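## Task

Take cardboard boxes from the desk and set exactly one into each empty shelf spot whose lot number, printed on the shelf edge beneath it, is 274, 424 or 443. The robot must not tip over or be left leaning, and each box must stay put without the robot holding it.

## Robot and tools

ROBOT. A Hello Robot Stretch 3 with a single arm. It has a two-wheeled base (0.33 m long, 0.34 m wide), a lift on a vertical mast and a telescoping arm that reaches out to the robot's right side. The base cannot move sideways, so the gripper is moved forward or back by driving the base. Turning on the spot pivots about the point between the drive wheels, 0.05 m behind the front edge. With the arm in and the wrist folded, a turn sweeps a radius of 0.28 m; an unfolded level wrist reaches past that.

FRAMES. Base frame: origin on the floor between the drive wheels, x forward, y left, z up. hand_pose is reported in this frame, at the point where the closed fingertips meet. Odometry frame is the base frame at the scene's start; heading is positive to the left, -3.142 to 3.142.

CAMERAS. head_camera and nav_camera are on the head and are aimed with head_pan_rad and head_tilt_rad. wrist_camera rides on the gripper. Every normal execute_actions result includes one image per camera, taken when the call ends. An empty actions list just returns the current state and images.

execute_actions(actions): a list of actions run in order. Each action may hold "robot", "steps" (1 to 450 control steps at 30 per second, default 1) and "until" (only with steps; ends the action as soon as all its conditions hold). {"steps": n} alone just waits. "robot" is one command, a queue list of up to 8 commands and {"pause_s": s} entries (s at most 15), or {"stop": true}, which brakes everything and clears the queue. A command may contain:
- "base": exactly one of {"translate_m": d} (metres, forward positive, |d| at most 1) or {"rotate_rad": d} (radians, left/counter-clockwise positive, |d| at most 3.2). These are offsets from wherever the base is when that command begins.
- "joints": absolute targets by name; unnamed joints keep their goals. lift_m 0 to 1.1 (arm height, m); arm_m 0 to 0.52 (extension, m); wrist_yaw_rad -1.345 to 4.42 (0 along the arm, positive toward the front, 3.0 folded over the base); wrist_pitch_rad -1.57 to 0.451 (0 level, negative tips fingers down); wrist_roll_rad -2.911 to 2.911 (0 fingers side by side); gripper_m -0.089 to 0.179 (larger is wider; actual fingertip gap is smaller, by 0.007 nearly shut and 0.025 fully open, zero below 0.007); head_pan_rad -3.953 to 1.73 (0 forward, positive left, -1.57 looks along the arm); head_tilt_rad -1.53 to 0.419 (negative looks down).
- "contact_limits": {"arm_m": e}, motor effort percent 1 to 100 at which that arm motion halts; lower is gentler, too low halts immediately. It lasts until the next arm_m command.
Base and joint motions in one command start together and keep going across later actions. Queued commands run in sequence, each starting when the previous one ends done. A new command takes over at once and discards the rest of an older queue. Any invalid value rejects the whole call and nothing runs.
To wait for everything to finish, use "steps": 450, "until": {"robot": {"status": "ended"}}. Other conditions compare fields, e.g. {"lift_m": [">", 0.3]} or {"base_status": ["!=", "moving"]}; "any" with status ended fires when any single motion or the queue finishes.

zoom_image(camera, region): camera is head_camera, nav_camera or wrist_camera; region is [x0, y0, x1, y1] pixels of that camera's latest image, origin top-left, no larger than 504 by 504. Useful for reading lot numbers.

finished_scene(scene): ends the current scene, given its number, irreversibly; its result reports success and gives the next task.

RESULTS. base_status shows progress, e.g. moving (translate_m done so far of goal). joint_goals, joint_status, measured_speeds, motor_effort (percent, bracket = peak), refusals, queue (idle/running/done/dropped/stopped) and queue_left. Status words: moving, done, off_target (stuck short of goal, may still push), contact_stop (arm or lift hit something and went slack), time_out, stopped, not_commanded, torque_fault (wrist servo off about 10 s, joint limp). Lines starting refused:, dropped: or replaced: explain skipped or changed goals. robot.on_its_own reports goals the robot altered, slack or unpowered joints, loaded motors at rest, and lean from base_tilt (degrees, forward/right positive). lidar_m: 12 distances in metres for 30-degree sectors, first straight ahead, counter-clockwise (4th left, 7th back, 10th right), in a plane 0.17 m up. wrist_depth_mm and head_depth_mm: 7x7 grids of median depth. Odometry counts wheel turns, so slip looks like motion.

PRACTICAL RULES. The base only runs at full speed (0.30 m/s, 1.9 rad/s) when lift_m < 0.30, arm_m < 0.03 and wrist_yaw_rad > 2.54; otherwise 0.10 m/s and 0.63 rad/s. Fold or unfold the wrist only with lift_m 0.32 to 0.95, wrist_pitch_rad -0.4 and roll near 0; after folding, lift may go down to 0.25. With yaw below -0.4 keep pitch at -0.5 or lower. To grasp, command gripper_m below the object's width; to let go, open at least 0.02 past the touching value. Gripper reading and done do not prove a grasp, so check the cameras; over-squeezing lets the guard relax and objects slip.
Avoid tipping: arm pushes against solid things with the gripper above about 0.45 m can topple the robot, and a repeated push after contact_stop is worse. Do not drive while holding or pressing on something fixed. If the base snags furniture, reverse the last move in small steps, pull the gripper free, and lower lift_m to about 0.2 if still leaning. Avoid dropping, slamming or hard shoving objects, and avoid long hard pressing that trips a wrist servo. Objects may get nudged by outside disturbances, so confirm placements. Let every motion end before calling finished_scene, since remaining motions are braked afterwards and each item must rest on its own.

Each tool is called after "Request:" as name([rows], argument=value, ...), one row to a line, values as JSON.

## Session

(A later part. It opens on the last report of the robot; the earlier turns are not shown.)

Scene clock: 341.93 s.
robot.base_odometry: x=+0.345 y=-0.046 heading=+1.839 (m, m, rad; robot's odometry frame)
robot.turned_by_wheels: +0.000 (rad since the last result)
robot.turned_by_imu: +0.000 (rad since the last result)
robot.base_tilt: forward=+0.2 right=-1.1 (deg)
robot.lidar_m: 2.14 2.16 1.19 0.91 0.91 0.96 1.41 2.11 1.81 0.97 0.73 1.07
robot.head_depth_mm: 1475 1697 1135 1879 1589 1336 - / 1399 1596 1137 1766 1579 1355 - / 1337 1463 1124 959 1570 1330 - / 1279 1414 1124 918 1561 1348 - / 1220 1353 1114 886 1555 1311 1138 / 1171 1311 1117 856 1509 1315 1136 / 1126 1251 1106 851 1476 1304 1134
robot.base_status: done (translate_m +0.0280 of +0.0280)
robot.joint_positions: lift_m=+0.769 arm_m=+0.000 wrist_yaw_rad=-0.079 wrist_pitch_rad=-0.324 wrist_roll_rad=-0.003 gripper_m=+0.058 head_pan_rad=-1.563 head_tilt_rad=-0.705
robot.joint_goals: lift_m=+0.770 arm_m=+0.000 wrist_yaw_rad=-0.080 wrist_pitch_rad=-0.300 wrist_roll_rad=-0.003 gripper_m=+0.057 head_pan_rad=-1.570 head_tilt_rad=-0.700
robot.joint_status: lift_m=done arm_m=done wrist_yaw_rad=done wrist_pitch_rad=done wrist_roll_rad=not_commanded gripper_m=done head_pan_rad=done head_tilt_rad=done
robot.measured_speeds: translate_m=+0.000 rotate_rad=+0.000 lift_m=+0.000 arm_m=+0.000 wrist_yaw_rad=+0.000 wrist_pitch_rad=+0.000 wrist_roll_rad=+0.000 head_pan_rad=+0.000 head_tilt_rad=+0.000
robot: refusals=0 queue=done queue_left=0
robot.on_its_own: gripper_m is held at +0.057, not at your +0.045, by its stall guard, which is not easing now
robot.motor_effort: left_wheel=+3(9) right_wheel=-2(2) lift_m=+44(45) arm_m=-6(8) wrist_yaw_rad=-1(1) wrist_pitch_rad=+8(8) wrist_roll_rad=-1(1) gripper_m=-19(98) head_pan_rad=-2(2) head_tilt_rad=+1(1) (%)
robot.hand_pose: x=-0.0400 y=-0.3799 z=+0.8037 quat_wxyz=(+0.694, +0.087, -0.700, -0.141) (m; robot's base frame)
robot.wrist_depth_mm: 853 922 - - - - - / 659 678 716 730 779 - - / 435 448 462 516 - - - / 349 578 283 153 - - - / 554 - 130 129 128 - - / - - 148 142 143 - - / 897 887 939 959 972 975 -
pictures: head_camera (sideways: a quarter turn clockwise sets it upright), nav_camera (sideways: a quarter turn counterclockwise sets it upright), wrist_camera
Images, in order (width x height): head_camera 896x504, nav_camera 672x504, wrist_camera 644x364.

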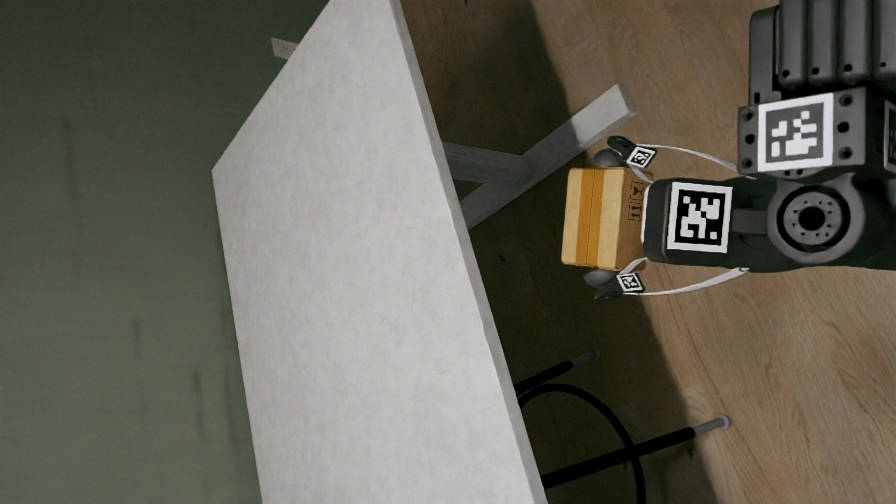

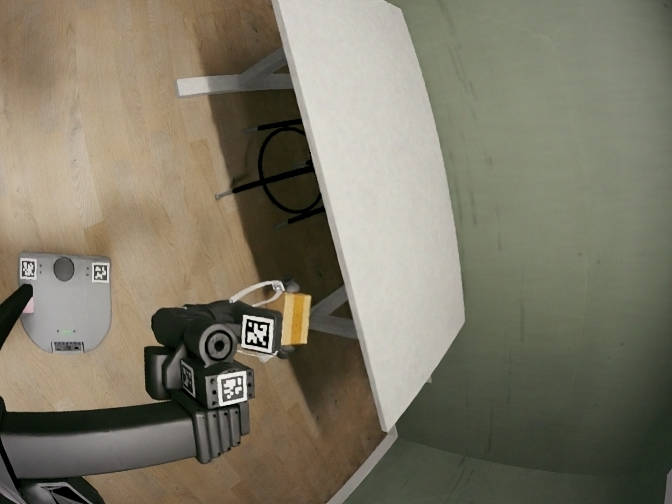

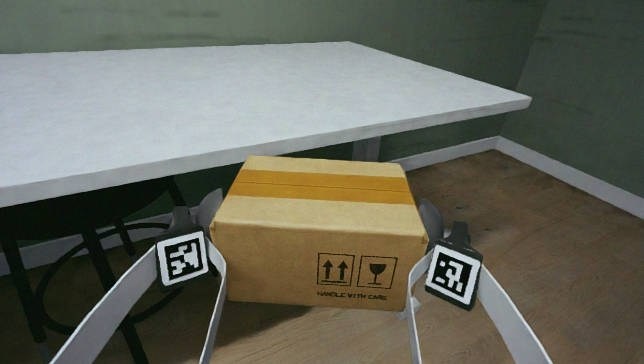

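Request:
execute_actions([
  {"robot":[{"base":{"rotate_rad":0.18},"joints":{"wrist_pitch_rad":-0.4,"wrist_yaw_rad":2.65,"lift_m":0.29}},{"base":{"translate_m":-0.84}},{"base":{"translate_m":-0.8}},{"base":{"rotate_rad":1.83}},{"base":{"translate_m":0.8}},{"base":{"translate_m":0.77}},{"base":{"rotate_rad":-1.585}},{"base":{"translate_m":0.93}}],"steps":450,"until":{"robot":{"status":"ended"}}},
  {"steps":450,"until":{"robot":{"status":"ended"}}},
  {"steps":450,"until":{"robot":{"status":"ended"}}},
])

Scene clock: 379.60 s.
robot.base_odometry: x=-0.733 y=-1.829 heading=+2.264 (m, m, rad; robot's odometry frame)
robot.turned_by_wheels: +0.425 (rad since the last result)
robot.turned_by_imu: +0.431 (rad since the last result)
robot.base_tilt: forward=+0.2 right=-1.3 (deg)
robot.lidar_m: 1.51 0.54 0.40 0.38 0.40 0.54 1.48 1.54 0.76 1.08 0.75 1.48
robot.head_depth_mm: 893 875 695 1115 1017 1247 1149 / 887 869 689 1148 1011 1273 1143 / 891 855 686 1144 1009 1265 1141 / 890 855 680 1141 1010 1263 1138 / 894 850 1165 1137 1006 1260 1139 / 892 843 1157 1129 999 1261 1133 / 893 837 1050 1091 994 1228 1134
robot.base_status: done (translate_m +0.9300 of +0.9300)
robot.joint_positions: lift_m=+0.291 arm_m=+0.000 wrist_yaw_rad=+2.648 wrist_pitch_rad=-0.422 wrist_roll_rad=-0.003 gripper_m=+0.058 head_pan_rad=-1.563 head_tilt_rad=-0.704
robot.joint_goals: lift_m=+0.290 arm_m=+0.000 wrist_yaw_rad=+2.650 wrist_pitch_rad=-0.400 wrist_roll_rad=-0.003 gripper_m=+0.057 head_pan_rad=-1.570 head_tilt_rad=-0.700
robot.joint_status: lift_m=done arm_m=done wrist_yaw_rad=done wrist_pitch_rad=done wrist_roll_rad=not_commanded gripper_m=done head_pan_rad=done head_tilt_rad=done
robot.measured_speeds: translate_m=+0.000 rotate_rad=+0.000 lift_m=+0.000 arm_m=+0.000 wrist_yaw_rad=+0.000 wrist_pitch_rad=+0.000 wrist_roll_rad=+0.000 head_pan_rad=+0.000 head_tilt_rad=+0.000
robot: refusals=0 queue=done queue_left=0
robot.on_its_own: gripper_m is held at +0.057, not at your +0.045, by its stall guard, which is not easing now
robot.motor_effort: left_wheel=+2(15) right_wheel=-1(8) lift_m=+17(45) arm_m=-6(7) wrist_yaw_rad=+2(4) wrist_pitch_rad=+8(8) wrist_roll_rad=-1(1) gripper_m=-19(19) head_pan_rad=-2(2) head_tilt_rad=+1(2) (%)
robot.hand_pose: x=+0.0848 y=+0.0517 z=+0.3022 quat_wxyz=(+0.313, +0.705, -0.024, +0.635) (m; robot's base frame)
robot.wrist_depth_mm: 323 354 401 447 513 624 746 / 349 385 432 489 580 699 873 / 378 421 471 558 647 787 928 / 410 468 322 153 661 710 721 / - 488 130 129 129 590 587 / - - 144 141 144 497 500 / - - - 416 423 424 433
pictures: head_camera (sideways: a quarter turn clockwise sets it upright), nav_camera (sideways: a quarter turn counterclockwise sets it upright), wrist_camera
Images, in order (width x height): head_camera 896x504, nav_camera 672x504, wrist_camera 644x364.

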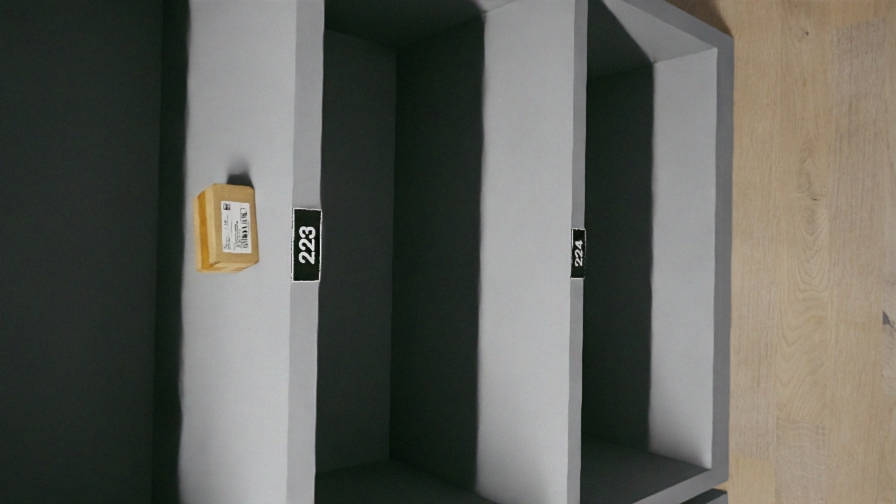

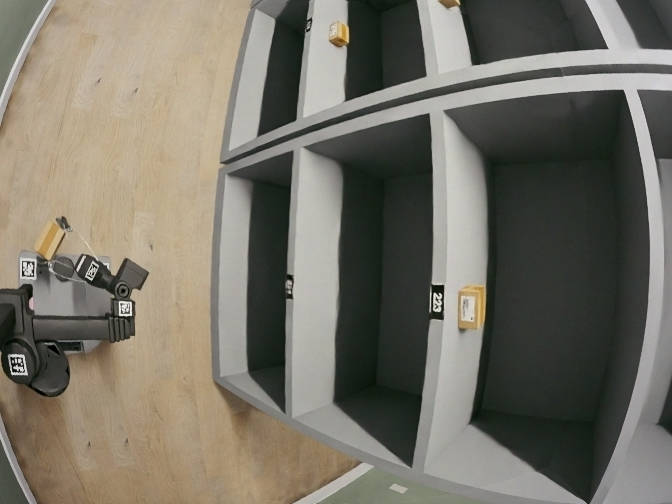

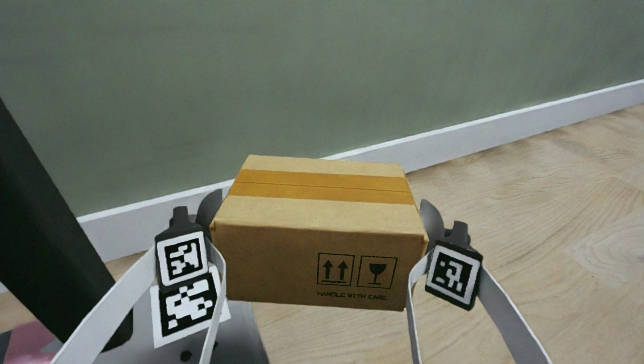

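Request:
execute_actions([
  {"robot":[{"base":{"translate_m":0.95}},{"base":{"translate_m":0.95}},{"base":{"translate_m":0.95}}],"steps":450,"until":{"robot":{"status":"ended"}}},
  {"steps":450,"until":{"robot":{"status":"ended"}}},
])

Scene clock: 396.23 s.
robot.base_odometry: x=-2.553 y=+0.364 heading=+2.263 (m, m, rad; robot's odometry frame)
robot.turned_by_wheels: +0.000 (rad since the last result)
robot.turned_by_imu: +0.023 (rad since the last result)
robot.base_tilt: forward=+0.1 right=-0.9 (deg)
robot.lidar_m: 0.42 0.44 0.37 0.36 0.38 0.52 1.53 1.53 0.80 1.10 0.59 0.44
robot.head_depth_mm: 902 872 1175 1151 1017 1269 1143 / 906 870 1173 1147 1010 1275 1143 / 910 861 1186 1141 1367 1275 1142 / 912 853 1184 1137 1361 1271 1137 / 912 848 1189 1133 1361 1269 1142 / 917 841 1188 1138 1343 1263 1134 / 905 838 915 1035 1028 1179 1110
robot.base_status: done (translate_m +0.9500 of +0.9500)
robot.joint_positions: lift_m=+0.291 arm_m=+0.000 wrist_yaw_rad=+2.648 wrist_pitch_rad=-0.423 wrist_roll_rad=-0.003 gripper_m=+0.058 head_pan_rad=-1.563 head_tilt_rad=-0.704
robot.joint_goals: lift_m=+0.290 arm_m=+0.000 wrist_yaw_rad=+2.650 wrist_pitch_rad=-0.400 wrist_roll_rad=-0.003 gripper_m=+0.057 head_pan_rad=-1.570 head_tilt_rad=-0.700
robot.joint_status: lift_m=done arm_m=done wrist_yaw_rad=done wrist_pitch_rad=done wrist_roll_rad=not_commanded gripper_m=done head_pan_rad=done head_tilt_rad=done
robot.measured_speeds: translate_m=+0.000 rotate_rad=+0.000 lift_m=+0.000 arm_m=+0.000 wrist_yaw_rad=+0.000 wrist_pitch_rad=+0.000 wrist_roll_rad=+0.000 head_pan_rad=+0.000 head_tilt_rad=+0.000
robot: refusals=0 queue=done queue_left=0
robot.on_its_own: gripper_m is held at +0.057, not at your +0.045, by its stall guard, which is not easing now
robot.motor_effort: left_wheel=-2(14) right_wheel=+1(4) lift_m=+16(17) arm_m=-6(6) wrist_yaw_rad=+1(2) wrist_pitch_rad=+7(7) wrist_roll_rad=-1(1) gripper_m=-18(18) head_pan_rad=-2(2) head_tilt_rad=+1(1) (%)
robot.hand_pose: x=+0.0848 y=+0.0517 z=+0.3022 quat_wxyz=(+0.313, +0.705, -0.024, +0.635) (m; robot's base frame)
robot.wrist_depth_mm: 309 335 373 419 468 398 310 / 329 364 414 458 518 411 317 / 362 400 443 513 580 425 328 / 395 443 312 153 544 449 342 / - 460 130 129 128 449 354 / - - 143 143 143 439 363 / - - - 416 419 427 371
pictures: head_camera (sideways: a quarter turn clockwise sets it upright), nav_camera (sideways: a quarter turn counterclockwise sets it upright), wrist_camera
Images, in order (width x height): head_camera 896x504, nav_camera 672x504, wrist_camera 644x364.

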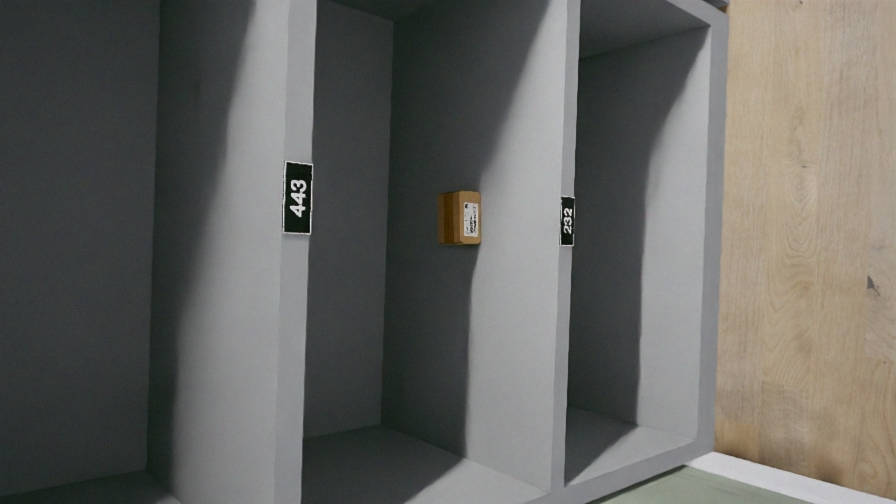

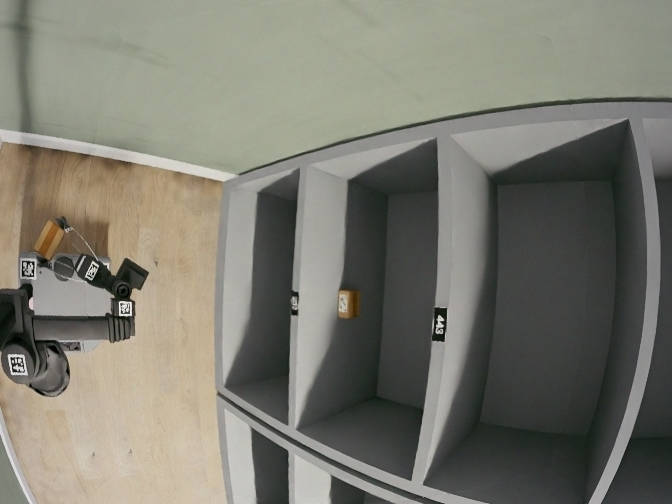

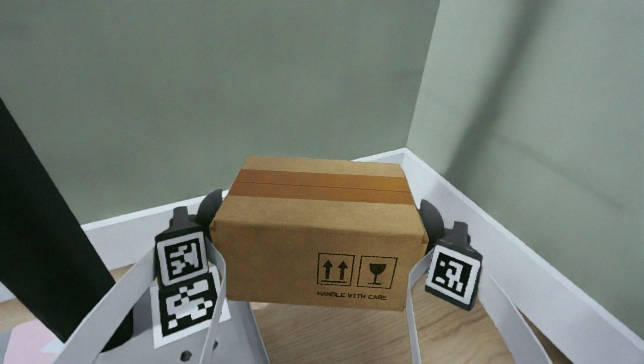

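Request:
execute_actions([
  {"robot":[{"base":{"translate_m":-0.045},"joints":{"lift_m":0.36}},{"joints":{"lift_m":1.03,"wrist_yaw_rad":0,"wrist_pitch_rad":-0.3}},{"joints":{"arm_m":0.39}},{"joints":{"lift_m":0.991}},{"joints":{"gripper_m":0.13}},{"joints":{"arm_m":0.1}}],"steps":450,"until":{"robot":{"status":"ended"}}},
  {"steps":450,"until":{"robot":{"status":"ended"}}},
])

Scene clock: 423.73 s.
robot.base_odometry: x=-2.525 y=+0.330 heading=+2.263 (m, m, rad; robot's odometry frame)
robot.turned_by_wheels: +0.000 (rad since the last result)
robot.turned_by_imu: -0.001 (rad since the last result)
robot.base_tilt: forward=+0.1 right=-1.1 (deg)
robot.lidar_m: 0.47 0.49 0.37 0.36 0.38 0.52 1.53 1.51 0.77 1.10 0.65 0.48
robot.head_depth_mm: 906 965 - - 1024 1254 1144 / 906 973 - - 1183 1274 1144 / 909 887 - - 1398 1277 1138 / 913 848 - 1073 1369 1274 1137 / 915 847 677 1140 1365 1266 1134 / 915 844 1198 1133 1359 1269 1137 / 915 838 1023 1090 1059 1241 1131
robot.base_status: done (translate_m -0.0450 of -0.0450)
robot.joint_positions: lift_m=+0.992 arm_m=+0.100 wrist_yaw_rad=+0.002 wrist_pitch_rad=-0.320 wrist_roll_rad=-0.003 gripper_m=+0.130 head_pan_rad=-1.563 head_tilt_rad=-0.704
robot.joint_goals: lift_m=+0.991 arm_m=+0.100 wrist_yaw_rad=+0.000 wrist_pitch_rad=-0.300 wrist_roll_rad=-0.003 gripper_m=+0.130 head_pan_rad=-1.570 head_tilt_rad=-0.700
robot.joint_status: lift_m=done arm_m=done wrist_yaw_rad=done wrist_pitch_rad=done wrist_roll_rad=not_commanded gripper_m=done head_pan_rad=done head_tilt_rad=done
robot.measured_speeds: translate_m=+0.000 rotate_rad=+0.000 lift_m=+0.000 arm_m=+0.000 wrist_yaw_rad=+0.000 wrist_pitch_rad=+0.000 wrist_roll_rad=+0.000 head_pan_rad=+0.000 head_tilt_rad=+0.000
robot: refusals=0 queue=done queue_left=0
robot.motor_effort: left_wheel=-2(13) right_wheel=+0(4) lift_m=+17(42) arm_m=-6(5) wrist_yaw_rad=-1(2) wrist_pitch_rad=+7(11) wrist_roll_rad=-1(1) gripper_m=+0(82) head_pan_rad=-2(2) head_tilt_rad=+1(1) (%)
robot.hand_pose: x=-0.0212 y=-0.4810 z=+1.0268 quat_wxyz=(+0.699, +0.114, -0.697, -0.112) (m; robot's base frame)
robot.wrist_depth_mm: 473 672 687 690 661 651 494 / 449 519 533 390 574 613 495 / 344 339 346 355 372 377 396 / 487 673 892 942 881 337 332 / 484 627 881 883 886 659 471 / 501 687 746 715 718 600 468 / 521 619 627 632 636 633 477
pictures: head_camera (sideways: a quarter turn clockwise sets it upright), nav_camera (sideways: a quarter turn counterclockwise sets it upright), wrist_camera
Images, in order (width x height): head_camera 896x504, nav_camera 672x504, wrist_camera 644x364.

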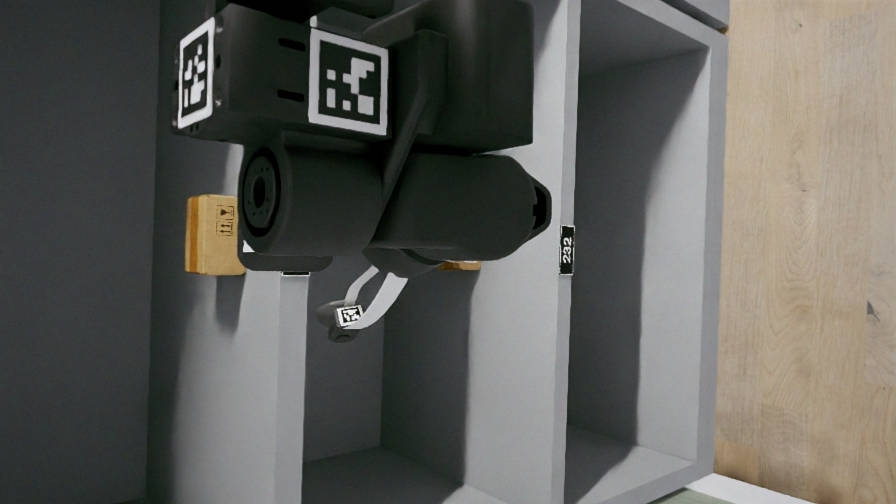

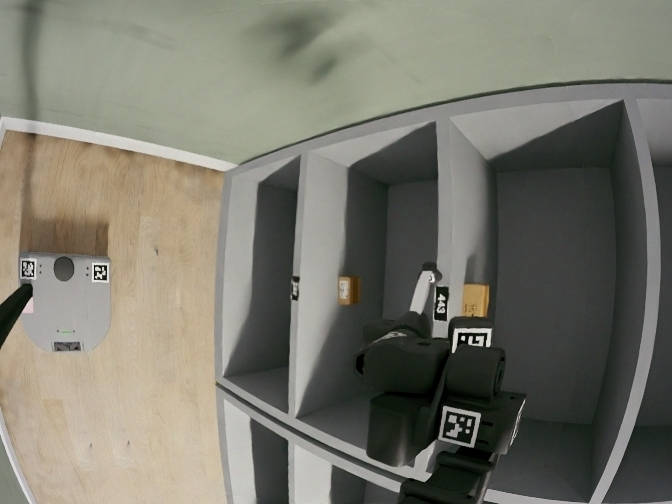

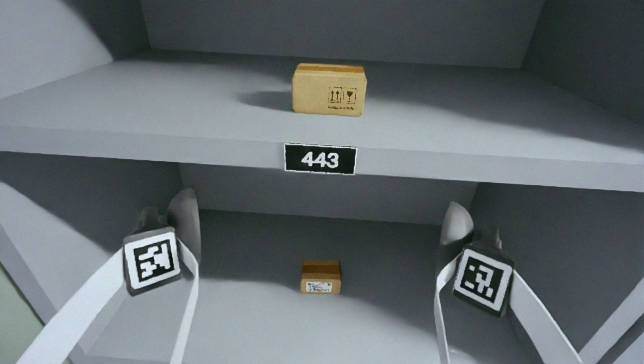

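Request:
finished_scene(scene=1)

The scene is finished: the task was done.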